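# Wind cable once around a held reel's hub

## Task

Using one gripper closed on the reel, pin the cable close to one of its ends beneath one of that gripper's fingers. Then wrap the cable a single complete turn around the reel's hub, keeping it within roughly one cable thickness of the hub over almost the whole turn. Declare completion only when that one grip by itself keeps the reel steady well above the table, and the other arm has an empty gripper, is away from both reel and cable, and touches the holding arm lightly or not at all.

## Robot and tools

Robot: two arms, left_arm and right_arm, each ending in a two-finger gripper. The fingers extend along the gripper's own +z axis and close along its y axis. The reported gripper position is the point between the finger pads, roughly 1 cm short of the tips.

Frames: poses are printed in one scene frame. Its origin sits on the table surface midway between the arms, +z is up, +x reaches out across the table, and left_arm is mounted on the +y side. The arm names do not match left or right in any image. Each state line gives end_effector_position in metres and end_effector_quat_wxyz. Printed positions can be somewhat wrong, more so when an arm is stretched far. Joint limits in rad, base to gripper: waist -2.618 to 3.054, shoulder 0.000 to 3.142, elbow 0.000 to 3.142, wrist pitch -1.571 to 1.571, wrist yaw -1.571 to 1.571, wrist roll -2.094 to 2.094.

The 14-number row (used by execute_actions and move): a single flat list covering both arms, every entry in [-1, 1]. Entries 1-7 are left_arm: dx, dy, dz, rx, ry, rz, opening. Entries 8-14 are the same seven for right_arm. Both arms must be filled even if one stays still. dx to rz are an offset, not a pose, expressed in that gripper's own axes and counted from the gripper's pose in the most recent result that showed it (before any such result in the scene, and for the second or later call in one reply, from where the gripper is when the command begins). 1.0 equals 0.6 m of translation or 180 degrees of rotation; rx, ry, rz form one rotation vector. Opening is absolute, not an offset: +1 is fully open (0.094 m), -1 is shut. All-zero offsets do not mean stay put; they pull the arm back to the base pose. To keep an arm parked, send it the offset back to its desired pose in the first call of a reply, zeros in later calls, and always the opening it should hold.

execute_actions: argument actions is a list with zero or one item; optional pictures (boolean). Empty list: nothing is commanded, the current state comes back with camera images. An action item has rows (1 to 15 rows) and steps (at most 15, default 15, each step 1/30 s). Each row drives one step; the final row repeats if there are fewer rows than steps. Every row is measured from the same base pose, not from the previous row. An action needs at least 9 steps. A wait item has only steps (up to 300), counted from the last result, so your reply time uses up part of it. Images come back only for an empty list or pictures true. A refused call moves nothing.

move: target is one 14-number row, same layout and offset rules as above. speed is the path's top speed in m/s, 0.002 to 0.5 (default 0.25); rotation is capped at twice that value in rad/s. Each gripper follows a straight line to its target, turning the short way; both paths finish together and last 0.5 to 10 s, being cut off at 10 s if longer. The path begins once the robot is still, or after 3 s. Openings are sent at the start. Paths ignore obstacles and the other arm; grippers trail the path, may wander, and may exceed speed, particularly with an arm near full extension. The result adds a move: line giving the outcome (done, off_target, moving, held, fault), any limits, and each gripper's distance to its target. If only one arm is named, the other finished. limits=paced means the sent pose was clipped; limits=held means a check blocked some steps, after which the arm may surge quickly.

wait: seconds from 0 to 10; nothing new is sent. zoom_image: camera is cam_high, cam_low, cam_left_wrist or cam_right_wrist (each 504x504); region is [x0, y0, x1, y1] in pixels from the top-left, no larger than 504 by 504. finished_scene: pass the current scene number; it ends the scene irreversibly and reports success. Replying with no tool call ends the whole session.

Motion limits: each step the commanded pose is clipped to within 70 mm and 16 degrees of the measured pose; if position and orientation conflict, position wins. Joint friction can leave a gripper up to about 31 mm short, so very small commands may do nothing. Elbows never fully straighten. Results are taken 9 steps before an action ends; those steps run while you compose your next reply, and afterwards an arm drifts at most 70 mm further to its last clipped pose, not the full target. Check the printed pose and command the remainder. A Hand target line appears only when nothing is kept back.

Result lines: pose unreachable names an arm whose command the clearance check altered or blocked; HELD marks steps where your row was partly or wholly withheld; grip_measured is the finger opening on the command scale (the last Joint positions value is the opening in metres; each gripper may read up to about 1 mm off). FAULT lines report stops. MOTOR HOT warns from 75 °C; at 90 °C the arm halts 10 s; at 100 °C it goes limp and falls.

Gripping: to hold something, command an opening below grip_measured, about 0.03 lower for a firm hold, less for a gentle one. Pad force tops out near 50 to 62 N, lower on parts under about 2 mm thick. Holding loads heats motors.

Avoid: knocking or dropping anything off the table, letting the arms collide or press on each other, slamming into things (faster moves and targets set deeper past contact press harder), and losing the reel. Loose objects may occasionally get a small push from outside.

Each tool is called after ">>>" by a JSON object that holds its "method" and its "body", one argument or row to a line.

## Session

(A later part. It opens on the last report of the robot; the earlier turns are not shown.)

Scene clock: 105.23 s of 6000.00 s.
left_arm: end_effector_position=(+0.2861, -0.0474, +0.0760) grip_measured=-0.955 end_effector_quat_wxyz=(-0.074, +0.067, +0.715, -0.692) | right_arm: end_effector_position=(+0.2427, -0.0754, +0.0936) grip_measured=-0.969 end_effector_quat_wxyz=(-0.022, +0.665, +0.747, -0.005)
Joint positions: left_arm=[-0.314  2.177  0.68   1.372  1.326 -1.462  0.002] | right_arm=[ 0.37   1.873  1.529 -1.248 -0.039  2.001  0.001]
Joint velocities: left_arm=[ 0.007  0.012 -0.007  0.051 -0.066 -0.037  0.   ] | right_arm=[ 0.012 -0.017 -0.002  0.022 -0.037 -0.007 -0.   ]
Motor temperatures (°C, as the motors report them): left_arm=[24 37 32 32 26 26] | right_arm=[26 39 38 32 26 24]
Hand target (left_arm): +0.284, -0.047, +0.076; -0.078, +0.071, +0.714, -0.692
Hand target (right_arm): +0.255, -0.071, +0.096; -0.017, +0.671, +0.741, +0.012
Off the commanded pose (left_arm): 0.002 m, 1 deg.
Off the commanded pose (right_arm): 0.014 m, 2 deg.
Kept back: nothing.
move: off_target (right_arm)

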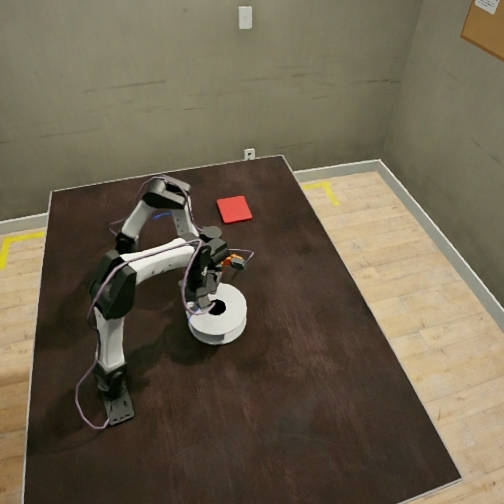

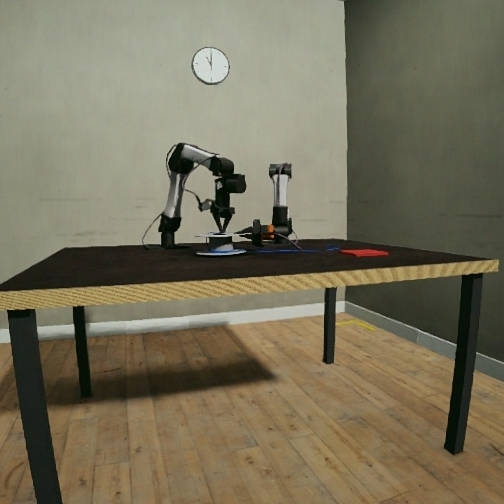

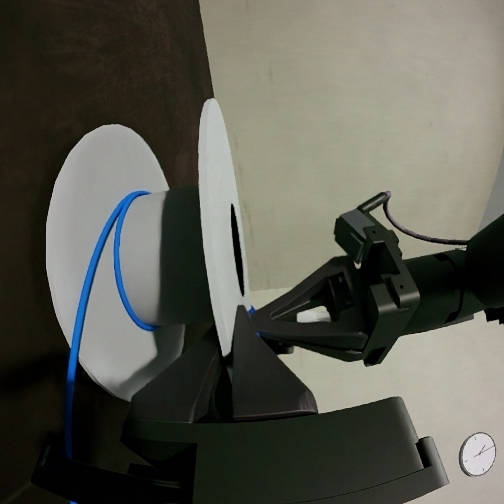

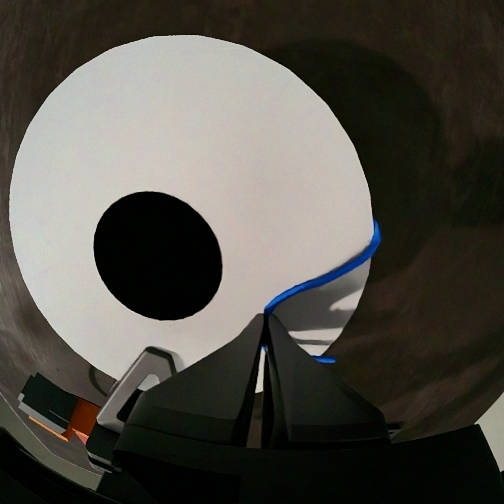

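>>> {"method": "move", "body": {
  "target": [0,0,0,0,0,0,0.1, 0,0,0.045,0,0,0,-1],
  "speed": 0.05
}}

>>> {"method": "move", "body": {
  "target": [0,0,-0.11,0,0,0,0.1, 0,0,0.01,0,0,0,-1],
  "speed": 0.12
}}

Scene clock: 106.87 s of 6000.00 s.
left_arm: end_effector_position=(+0.2862, -0.0475, +0.0760) grip_measured=+0.098 end_effector_quat_wxyz=(-0.073, +0.066, +0.715, -0.692) | right_arm: end_effector_position=(+0.2431, -0.0748, +0.0813) grip_measured=-0.969 end_effector_quat_wxyz=(-0.021, +0.666, +0.746, -0.000)
Joint positions: left_arm=[-0.314  2.177  0.68   1.372  1.325 -1.462  0.052] | right_arm=[ 0.37   1.873  1.479 -1.19  -0.041  2.004  0.001]
Joint velocities: left_arm=[-0.022  0.007 -0.012 -0.037 -0.007  0.007 -0.001] | right_arm=[-0.022 -0.007 -0.002 -0.022 -0.051  0.007  0.   ]
Motor temperatures (°C, as the motors report them): left_arm=[24 37 32 32 26 26] | right_arm=[26 39 38 32 26 24]
Hand target (left_arm): +0.286, -0.047, +0.076; -0.074, +0.067, +0.715, -0.692
Hand target (right_arm): +0.241, -0.075, +0.067; -0.022, +0.665, +0.747, -0.005
Off the commanded pose (left_arm): 0.000 m, 0 deg.
Off the commanded pose (right_arm): 0.015 m, 1 deg.
Kept back: nothing.
move: off_target (right_arm)

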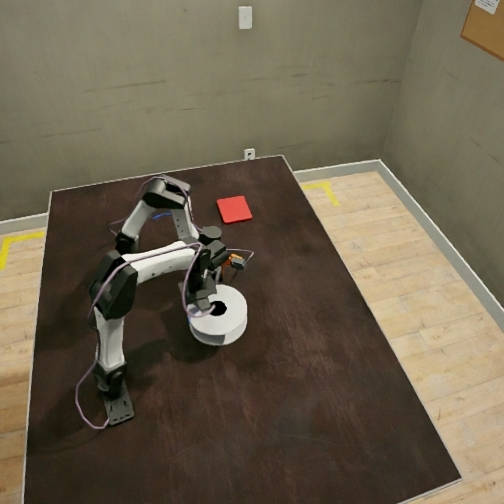

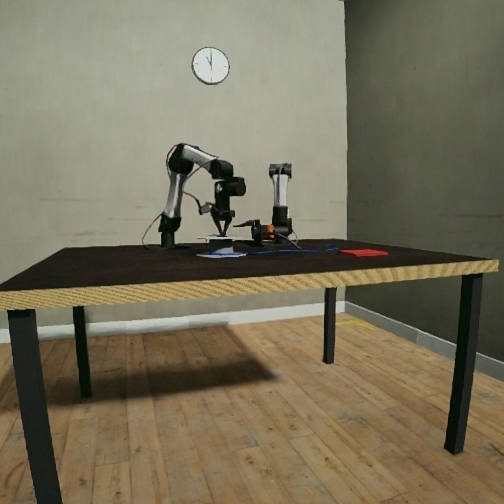

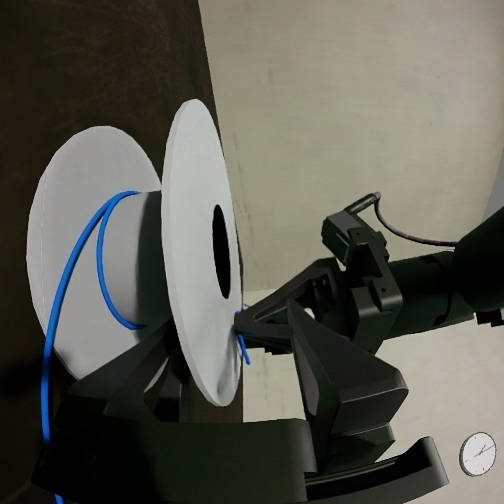

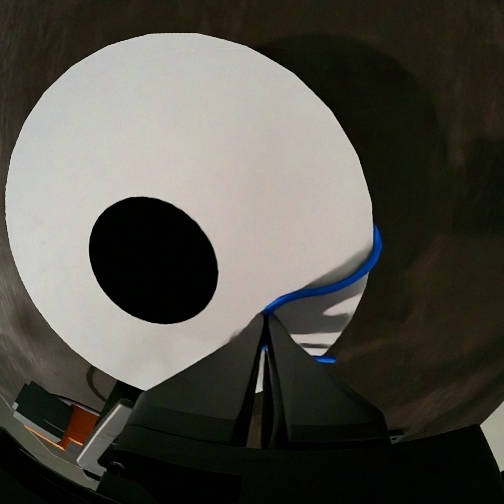

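Scene clock: 107.93 s of 6000.00 s.
left_arm: end_effector_position=(+0.3092, +0.0130, +0.0826) grip_measured=+0.098 end_effector_quat_wxyz=(-0.056, +0.079, +0.706, -0.702) | right_arm: end_effector_position=(+0.2429, -0.0749, +0.0813) grip_measured=-0.969 end_effector_quat_wxyz=(-0.021, +0.666, +0.746, -0.001)
Joint positions: left_arm=[-0.113  2.148  0.68   1.29   1.519 -1.362  0.052] | right_arm=[ 0.37   1.873  1.479 -1.191 -0.041  2.004  0.001]
Joint velocities: left_arm=[-0.017 -0.027  0.012 -0.037  0.066  0.007 -0.001] | right_arm=[-0.012 -0.007  0.012 -0.051 -0.066 -0.022 -0.   ]
Motor temperatures (°C, as the motors report them): left_arm=[24 37 32 32 26 26] | right_arm=[26 39 38 32 26 24]
Hand target (left_arm): +0.299, +0.017, +0.079; -0.073, +0.065, +0.708, -0.700
Hand target (right_arm): +0.243, -0.075, +0.075; -0.021, +0.666, +0.746, -0.000
Off the commanded pose (left_arm): 0.012 m, 3 deg.
Off the commanded pose (right_arm): 0.006 m, 0 deg.
Kept back: nothing.
move: off_target (left_arm)

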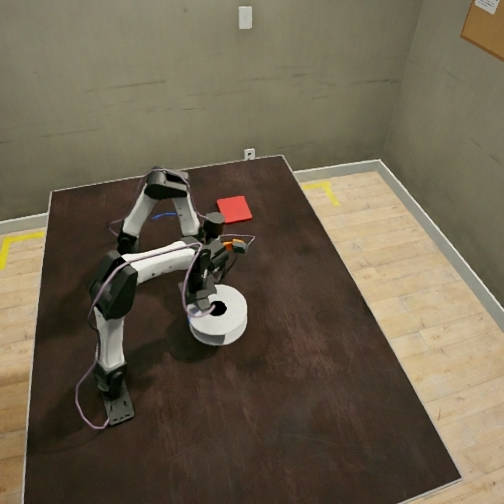

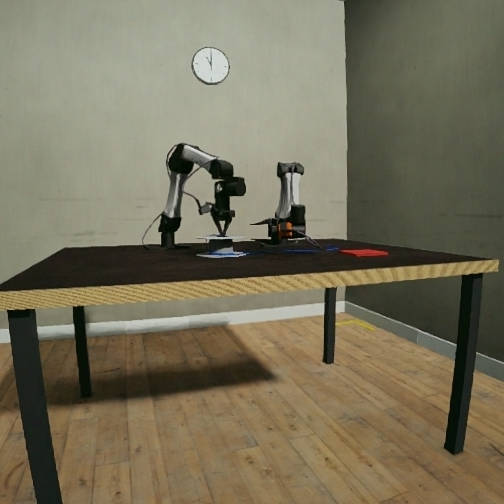

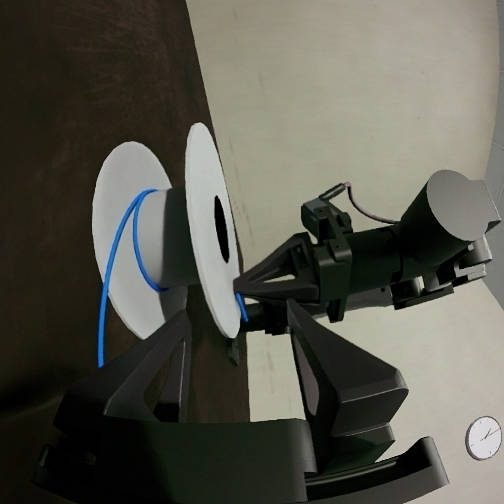

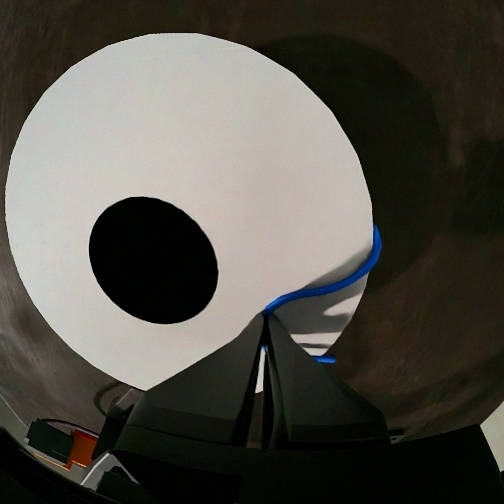

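>>> {"method": "move", "body": {
  "target": [0.18,0.018,0.1,0,-0.14,0,-0.3, 0,0,0.01,0,0,0,-1],
  "speed": 0.12
}}

Scene clock: 111.07 s of 6000.00 s.
left_arm: end_effector_position=(+0.1997, -0.0295, +0.0658) grip_measured=-0.298 end_effector_quat_wxyz=(+0.081, -0.058, +0.764, -0.637) | right_arm: end_effector_position=(+0.2429, -0.0749, +0.0813) grip_measured=-0.969 end_effector_quat_wxyz=(-0.021, +0.666, +0.746, -0.001)
Joint positions: left_arm=[-0.603  1.891  0.112  1.561  0.626 -1.39   0.033] | right_arm=[ 0.37   1.873  1.479 -1.191 -0.041  2.004  0.001]
Joint velocities: left_arm=[-0.007  0.002 -0.012  0.022 -0.037  0.037  0.001] | right_arm=[ 0.002 -0.007 -0.007 -0.007 -0.007 -0.037  0.   ]
Motor temperatures (°C, as the motors report them): left_arm=[24 37 32 33 26 26] | right_arm=[26 39 38 32 26 24]
Hand target (left_arm): +0.193, -0.025, +0.065; +0.076, -0.065, +0.767, -0.634
Hand target (right_arm): +0.243, -0.075, +0.075; -0.021, +0.666, +0.746, -0.001
Off the commanded pose (left_arm): 0.009 m, 11 deg.
Off the commanded pose (right_arm): 0.006 m, 0 deg.
joint sent to its limit (left arm) — the command would take joint 4 (wrist pitch) past its upper limit, so that joint was sent only as far as its limit.
Kept back: nothing.
move: off_target (left_arm)

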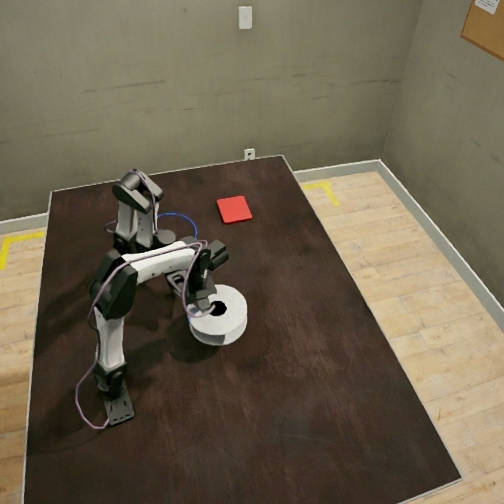

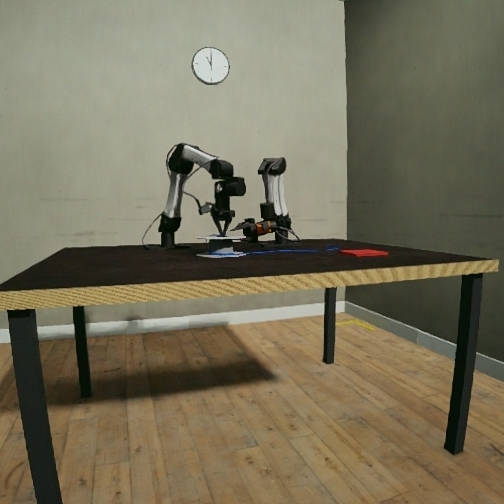

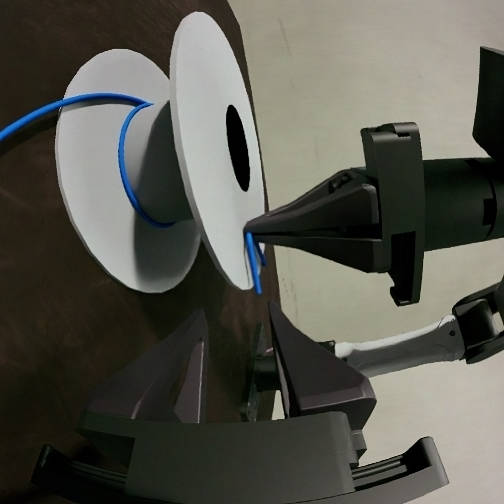

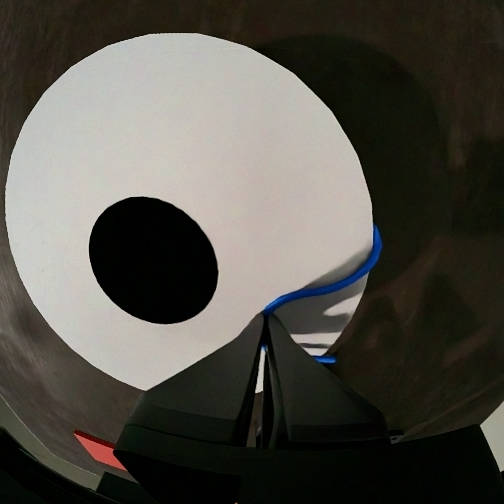

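>>> {"method": "move", "body": {
  "target": [0,-0.035,0.03,0.055,0,0,-0.3, 0,0,0.01,0,0,0,-1],
  "speed": 0.06
}}

Scene clock: 113.23 s of 6000.00 s.
left_arm: end_effector_position=(+0.1992, -0.0438, +0.0753) grip_measured=-0.298 end_effector_quat_wxyz=(+0.071, -0.050, +0.754, -0.651) | right_arm: end_effector_position=(+0.2429, -0.0749, +0.0813) grip_measured=-0.969 end_effector_quat_wxyz=(-0.021, +0.666, +0.746, -0.001)
Joint positions: left_arm=[-0.638  1.891  0.154  1.562  0.622 -1.426  0.033] | right_arm=[ 0.37   1.873  1.479 -1.191 -0.041  2.004  0.001]
Joint velocities: left_arm=[-0.002 -0.007  0.002  0.037 -0.037 -0.007 -0.   ] | right_arm=[-0.007  0.007 -0.002  0.037  0.066  0.022 -0.001]
Motor temperatures (°C, as the motors report them): left_arm=[24 37 32 33 26 26] | right_arm=[26 39 37 32 26 24]
Hand target (left_arm): +0.203, -0.050, +0.084; +0.074, -0.045, +0.745, -0.662
Hand target (right_arm): +0.243, -0.075, +0.075; -0.021, +0.666, +0.746, -0.001
Off the commanded pose (left_arm): 0.011 m, 8 deg.
Off the commanded pose (right_arm): 0.006 m, 0 deg.
joint sent to its limit (left arm) — the command would take joint 4 (wrist pitch) past its upper limit, so that joint was sent only as far as its limit.
Kept back: nothing.
move: off_target (left_arm)

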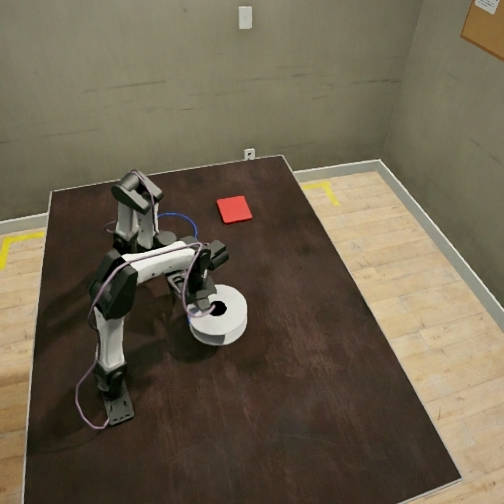

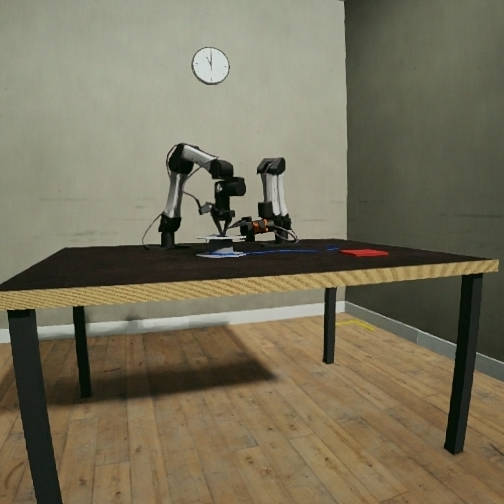

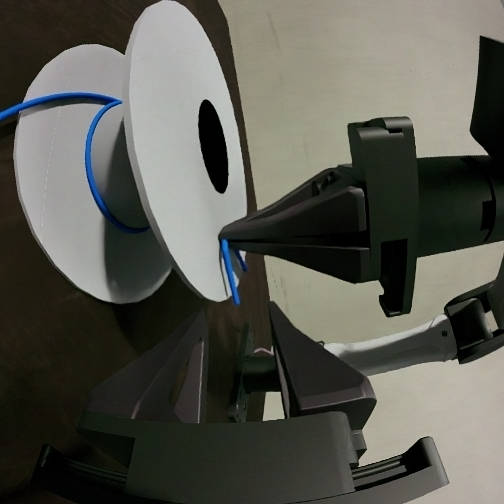

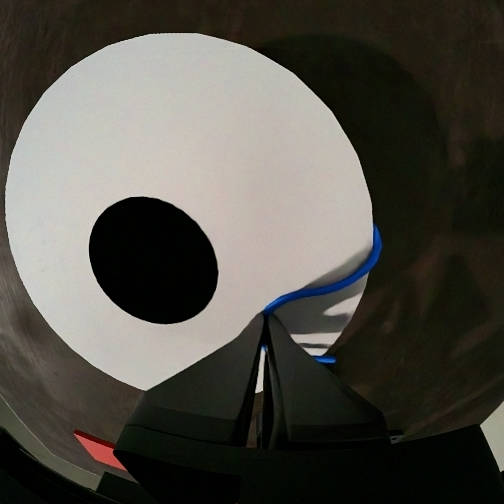

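>>> {"method": "move", "body": {
  "target": [-0.025,-0.008,0.085,0.045,0,0,-0.3, 0,0,0.01,0,0,0,-1],
  "speed": 0.05
}}

Scene clock: 115.17 s of 6000.00 s.
left_arm: end_effector_position=(+0.2112, -0.0836, +0.0716) grip_measured=-0.298 end_effector_quat_wxyz=(+0.055, -0.030, +0.745, -0.665) | right_arm: end_effector_position=(+0.2445, -0.0768, +0.0812) grip_measured=-0.970 end_effector_quat_wxyz=(-0.015, +0.666, +0.746, -0.002)
Joint positions: left_arm=[-0.692  2.02   0.321  1.563  0.623 -1.448  0.033] | right_arm=[ 0.37   1.873  1.479 -1.189 -0.027  2.004  0.001]
Joint velocities: left_arm=[-0.002  0.012  0.002 -0.007 -0.022 -0.007 -0.001] | right_arm=[-0.002 -0.002 -0.022 -0.007 -0.007  0.022 -0.   ]
Motor temperatures (°C, as the motors report them): left_arm=[24 37 32 33 26 26] | right_arm=[26 39 37 32 26 24]
Hand target (left_arm): +0.223, -0.091, +0.075; +0.065, -0.040, +0.738, -0.670
Hand target (right_arm): +0.243, -0.075, +0.075; -0.022, +0.666, +0.746, -0.001
Off the commanded pose (left_arm): 0.014 m, 7 deg.
Off the commanded pose (right_arm): 0.006 m, 1 deg.
joint sent to its limit (left arm) — the command would take joint 4 (wrist pitch) past its upper limit, so that joint was sent only as far as its limit.
Kept back: nothing.
move: off_target (left_arm)

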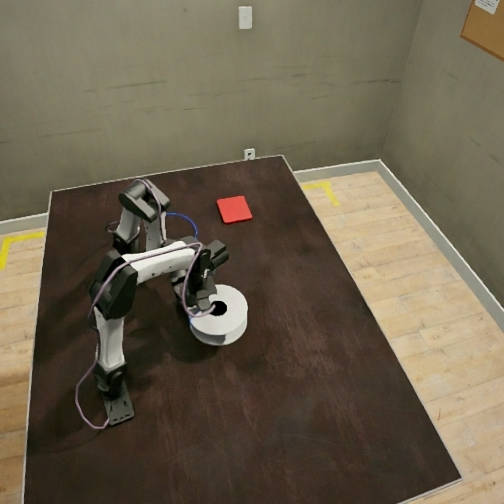

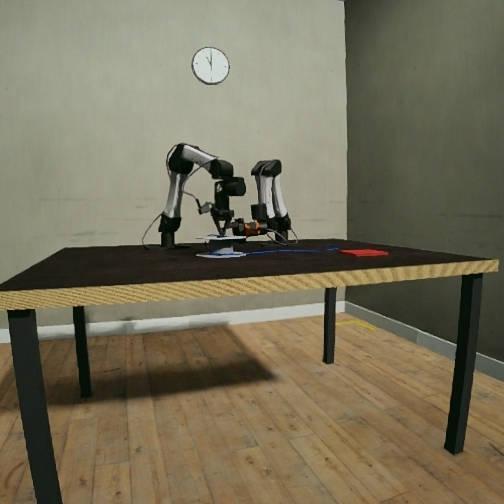

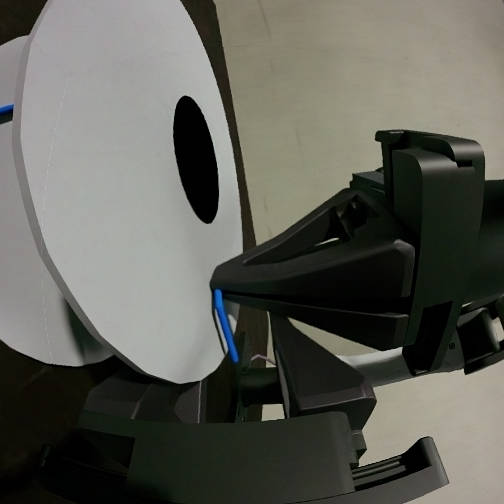

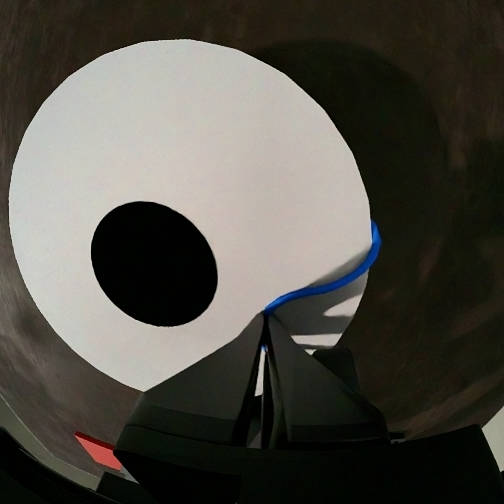

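>>> {"method": "move", "body": {
  "target": [0,0,0,0,0,0,-0.75, 0,0,0.01,0,0,0,-1]
}}

>>> {"method": "move", "body": {
  "target": [0.005,-0.005,0.04,0,0,0,-0.75, 0,0,0.01,0,0,0,-1],
  "speed": 0.04
}}

Scene clock: 116.10 s of 6000.00 s.
left_arm: end_effector_position=(+0.2106, -0.0829, +0.0655) grip_measured=-0.747 end_effector_quat_wxyz=(+0.048, -0.037, +0.752, -0.657) | right_arm: end_effector_position=(+0.2444, -0.0769, +0.0826) grip_measured=-0.970 end_effector_quat_wxyz=(-0.014, +0.666, +0.746, -0.001)
Joint positions: left_arm=[-0.692  2.021  0.321  1.536  0.623 -1.451  0.012] | right_arm=[ 0.37   1.869  1.48  -1.191 -0.026  2.004  0.001]
Joint velocities: left_arm=[-0.012 -0.032 -0.017 -0.007  0.037 -0.051  0.   ] | right_arm=[-0.007  0.007 -0.007  0.051 -0.051 -0.081 -0.   ]
Motor temperatures (°C, as the motors report them): left_arm=[24 37 32 34 26 26] | right_arm=[26 39 37 32 26 24]
Hand target (left_arm): +0.211, -0.084, +0.072; +0.055, -0.030, +0.745, -0.664
Hand target (right_arm): +0.244, -0.077, +0.075; -0.015, +0.666, +0.746, -0.002
Off the commanded pose (left_arm): 0.006 m, 2 deg.
Off the commanded pose (right_arm): 0.007 m, 0 deg.
Kept back: nothing.
move: done

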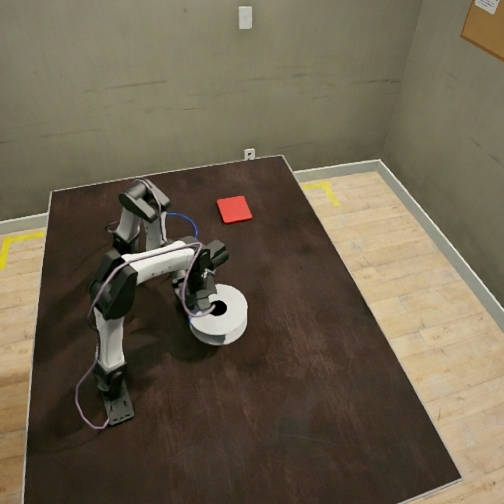

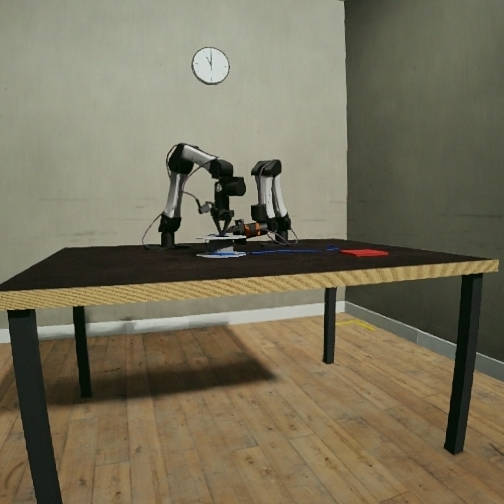

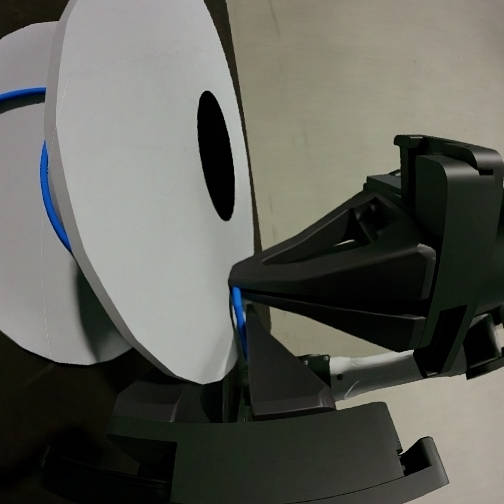

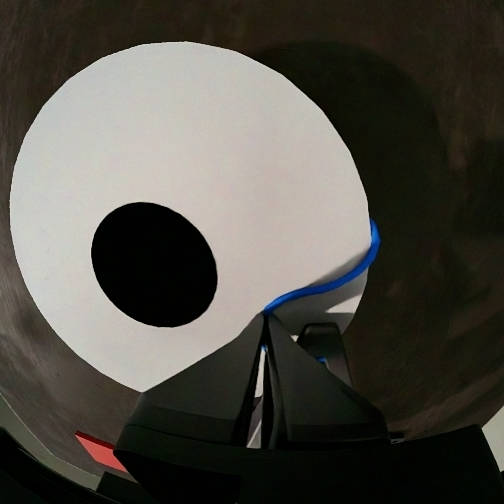

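Scene clock: 116.97 s of 6000.00 s.
left_arm: end_effector_position=(+0.2080, -0.0978, +0.0633) grip_measured=-0.748 end_effector_quat_wxyz=(+0.049, -0.041, +0.757, -0.651) | right_arm: end_effector_position=(+0.2444, -0.0792, +0.0826) grip_measured=-0.970 end_effector_quat_wxyz=(-0.009, +0.666, +0.746, -0.004)
Joint positions: left_arm=[-0.747  2.021  0.357  1.488  0.559 -1.455  0.012] | right_arm=[ 0.37   1.869  1.48  -1.196 -0.015  2.004  0.001]
Joint velocities: left_arm=[-0.012 -0.012  0.002 -0.007 -0.022 -0.037 -0.001] | right_arm=[ 0.007  0.017 -0.007  0.022  0.007  0.066  0.   ]
Motor temperatures (°C, as the motors report them): left_arm=[24 37 32 34 26 26] | right_arm=[26 39 37 32 26 24]
Hand target (left_arm): +0.210, -0.107, +0.065; +0.048, -0.036, +0.752, -0.656
Hand target (right_arm): +0.244, -0.077, +0.077; -0.014, +0.666, +0.746, -0.001
Off the commanded pose (left_arm): 0.010 m, 1 deg.
Off the commanded pose (right_arm): 0.006 m, 1 deg.
Kept back: nothing.
move: done

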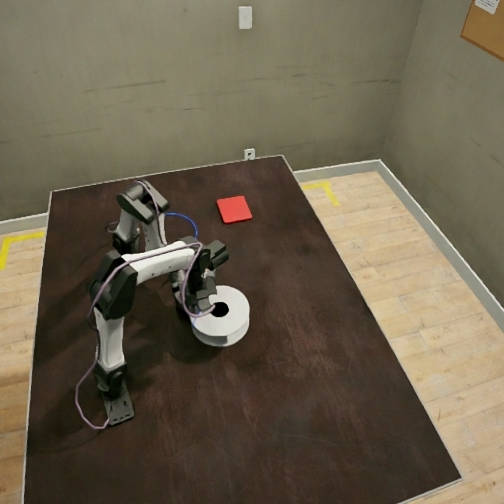

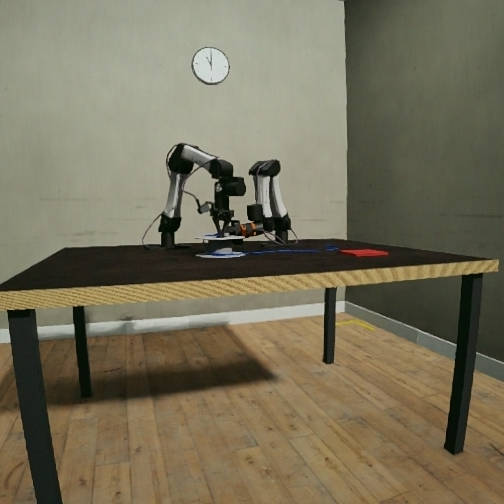

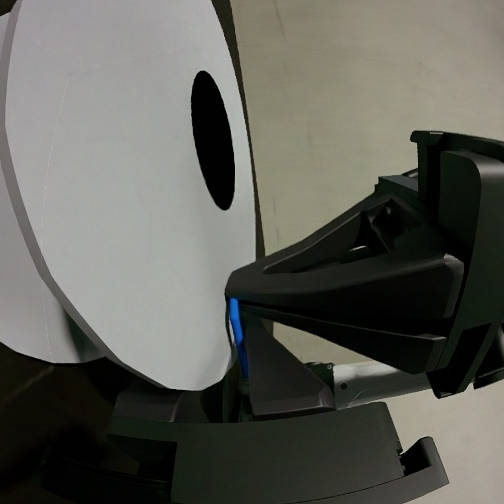

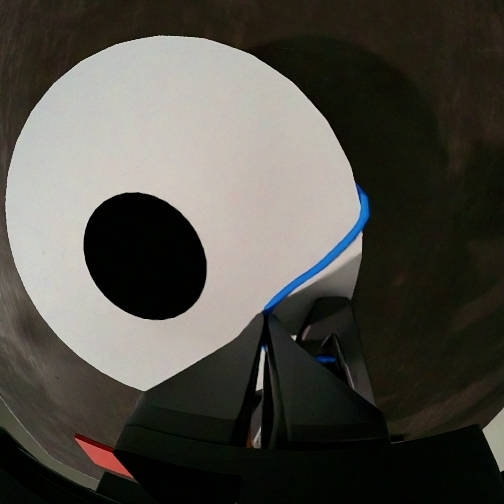

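>>> {"method": "move", "body": {
  "target": [0,0,0,0,0,0,-0.75, -0.045,0,-0.005,0,0,0,-1],
  "speed": 0.04
}}

Scene clock: 118.23 s of 6000.00 s.
left_arm: end_effector_position=(+0.2082, -0.0978, +0.0632) grip_measured=-0.748 end_effector_quat_wxyz=(+0.050, -0.041, +0.757, -0.651) | right_arm: end_effector_position=(+0.2518, -0.1000, +0.0860) grip_measured=-0.970 end_effector_quat_wxyz=(-0.008, +0.666, +0.746, -0.001)
Joint positions: left_arm=[-0.747  2.021  0.357  1.488  0.558 -1.455  0.012] | right_arm=[ 0.306  1.846  1.464 -1.196 -0.014  1.941  0.001]
Joint velocities: left_arm=[-0.012  0.007 -0.007 -0.051 -0.007  0.081  0.001] | right_arm=[ 0.012  0.017 -0.012  0.022  0.007 -0.007  0.   ]
Motor temperatures (°C, as the motors report them): left_arm=[24 37 32 34 26 26] | right_arm=[26 39 37 32 26 24]
Hand target (left_arm): +0.208, -0.098, +0.063; +0.049, -0.041, +0.757, -0.651
Hand target (right_arm): +0.247, -0.106, +0.085; -0.009, +0.666, +0.746, -0.005
Off the commanded pose (left_arm): 0.000 m, 0 deg.
Off the commanded pose (right_arm): 0.007 m, 0 deg.
Kept back: nothing.
move: done

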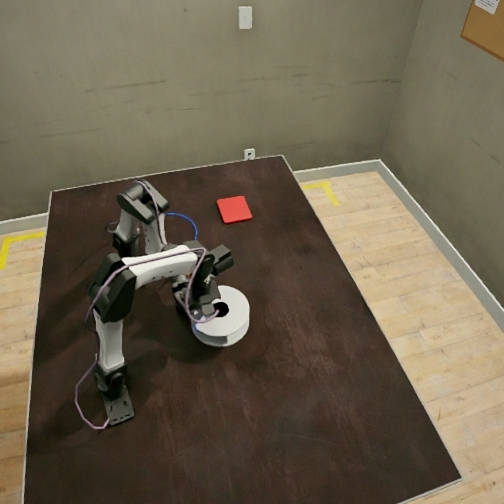

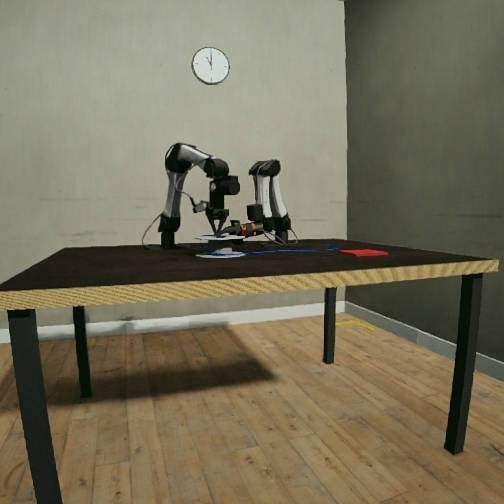

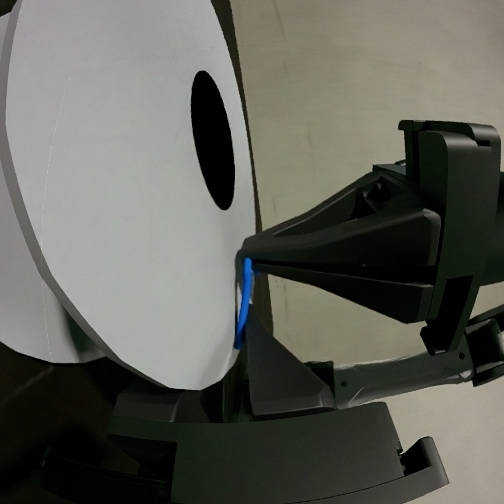

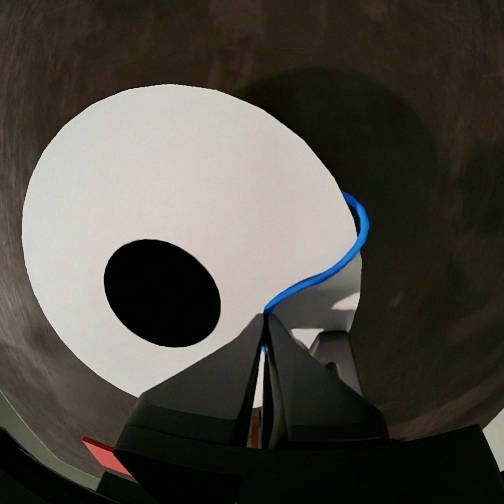

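>>> {"method": "move", "body": {
  "target": [0,0.01,0,0,0,0,-0.65, 0,0,0.03,0,0,0,-1],
  "speed": 0.04
}}

>>> {"method": "move", "body": {
  "target": [-0.03,0,0.015,0,0,0,-0.65, 0,0,0.02,0,0,0,-1],
  "speed": 0.04
}}

Scene clock: 119.30 s of 6000.00 s.
left_arm: end_effector_position=(+0.2085, -0.0980, +0.0643) grip_measured=-0.652 end_effector_quat_wxyz=(+0.053, -0.039, +0.753, -0.655) | right_arm: end_effector_position=(+0.2550, -0.0981, +0.0814) grip_measured=-0.970 end_effector_quat_wxyz=(-0.005, +0.665, +0.747, +0.007)
Joint positions: left_arm=[-0.747  2.033  0.357  1.513  0.558 -1.455  0.016] | right_arm=[ 0.306  1.846  1.446 -1.16  -0.016  1.939  0.001]
Joint velocities: left_arm=[ 0.007  0.007 -0.007 -0.022 -0.007 -0.066 -0.   ] | right_arm=[-0.002 -0.012 -0.002 -0.007  0.007 -0.022 -0.   ]
Motor temperatures (°C, as the motors report them): left_arm=[24 37 32 34 26 26] | right_arm=[26 39 37 32 26 24]
Hand target (left_arm): +0.208, -0.097, +0.057; +0.050, -0.041, +0.757, -0.650
Hand target (right_arm): +0.251, -0.100, +0.068; -0.008, +0.666, +0.746, -0.001
Off the commanded pose (left_arm): 0.007 m, 1 deg.
Off the commanded pose (right_arm): 0.014 m, 1 deg.
Kept back: nothing.
move: off_target (right_arm)

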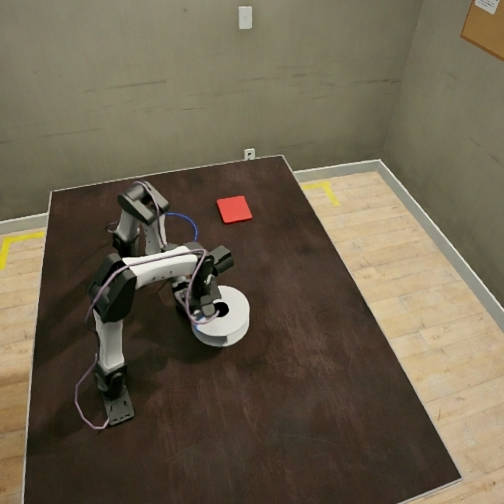

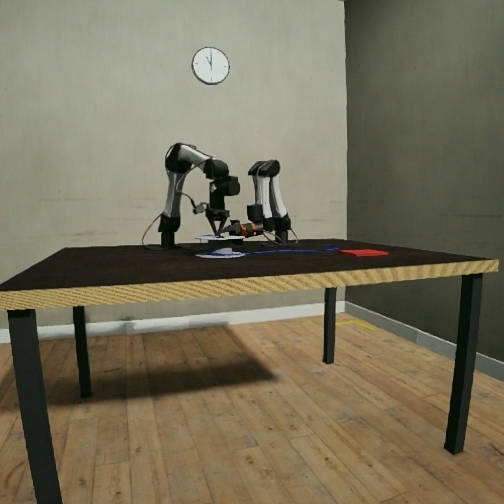

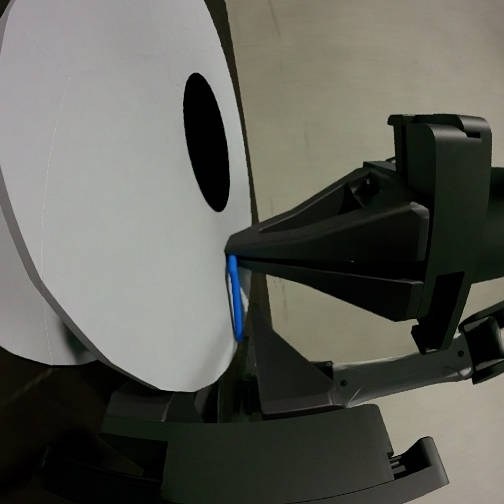

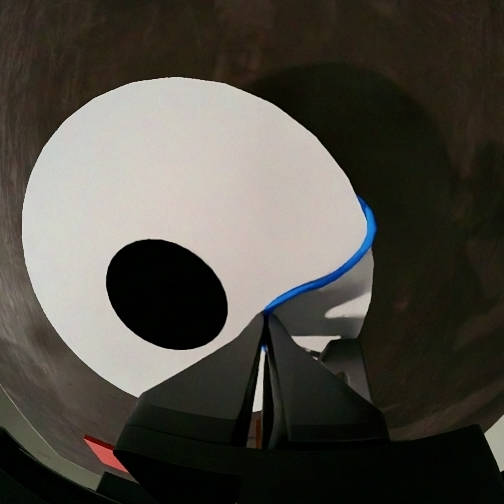

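Scene clock: 120.07 s of 6000.00 s.
left_arm: end_effector_position=(+0.2222, -0.0989, +0.0641) grip_measured=-0.652 end_effector_quat_wxyz=(+0.052, -0.045, +0.755, -0.653) | right_arm: end_effector_position=(+0.2576, -0.0969, +0.0815) grip_measured=-0.970 end_effector_quat_wxyz=(-0.003, +0.665, +0.747, +0.013)
Joint positions: left_arm=[-0.712  2.033  0.394  1.466  0.585 -1.455  0.016] | right_arm=[ 0.306  1.846  1.446 -1.148 -0.015  1.939  0.001]
Joint velocities: left_arm=[-0.022 -0.002  0.007 -0.037 -0.007  0.051 -0.001] | right_arm=[-0.002 -0.007  0.012 -0.037  0.007 -0.051  0.   ]
Motor temperatures (°C, as the motors report them): left_arm=[24 37 32 34 26 26] | right_arm=[26 39 37 32 26 24]
Hand target (left_arm): +0.227, -0.104, +0.064; +0.052, -0.039, +0.753, -0.655
Hand target (right_arm): +0.255, -0.098, +0.070; -0.006, +0.665, +0.747, +0.007
Off the commanded pose (left_arm): 0.008 m, 1 deg.
Off the commanded pose (right_arm): 0.012 m, 1 deg.
Kept back: nothing.
move: off_target (right_arm)

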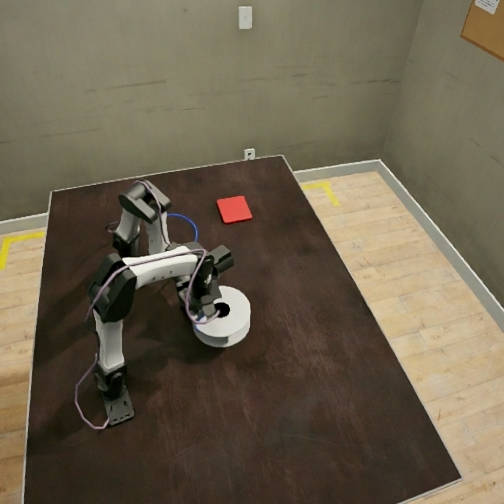

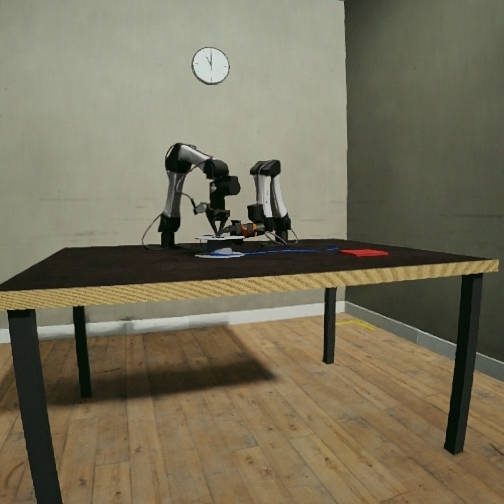

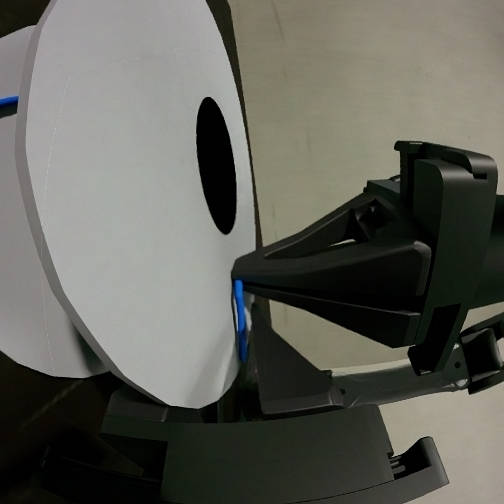

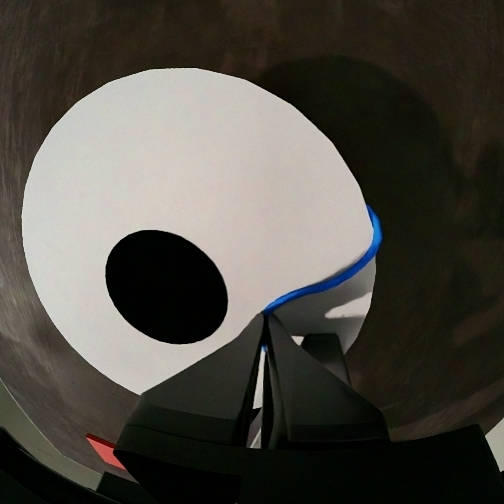

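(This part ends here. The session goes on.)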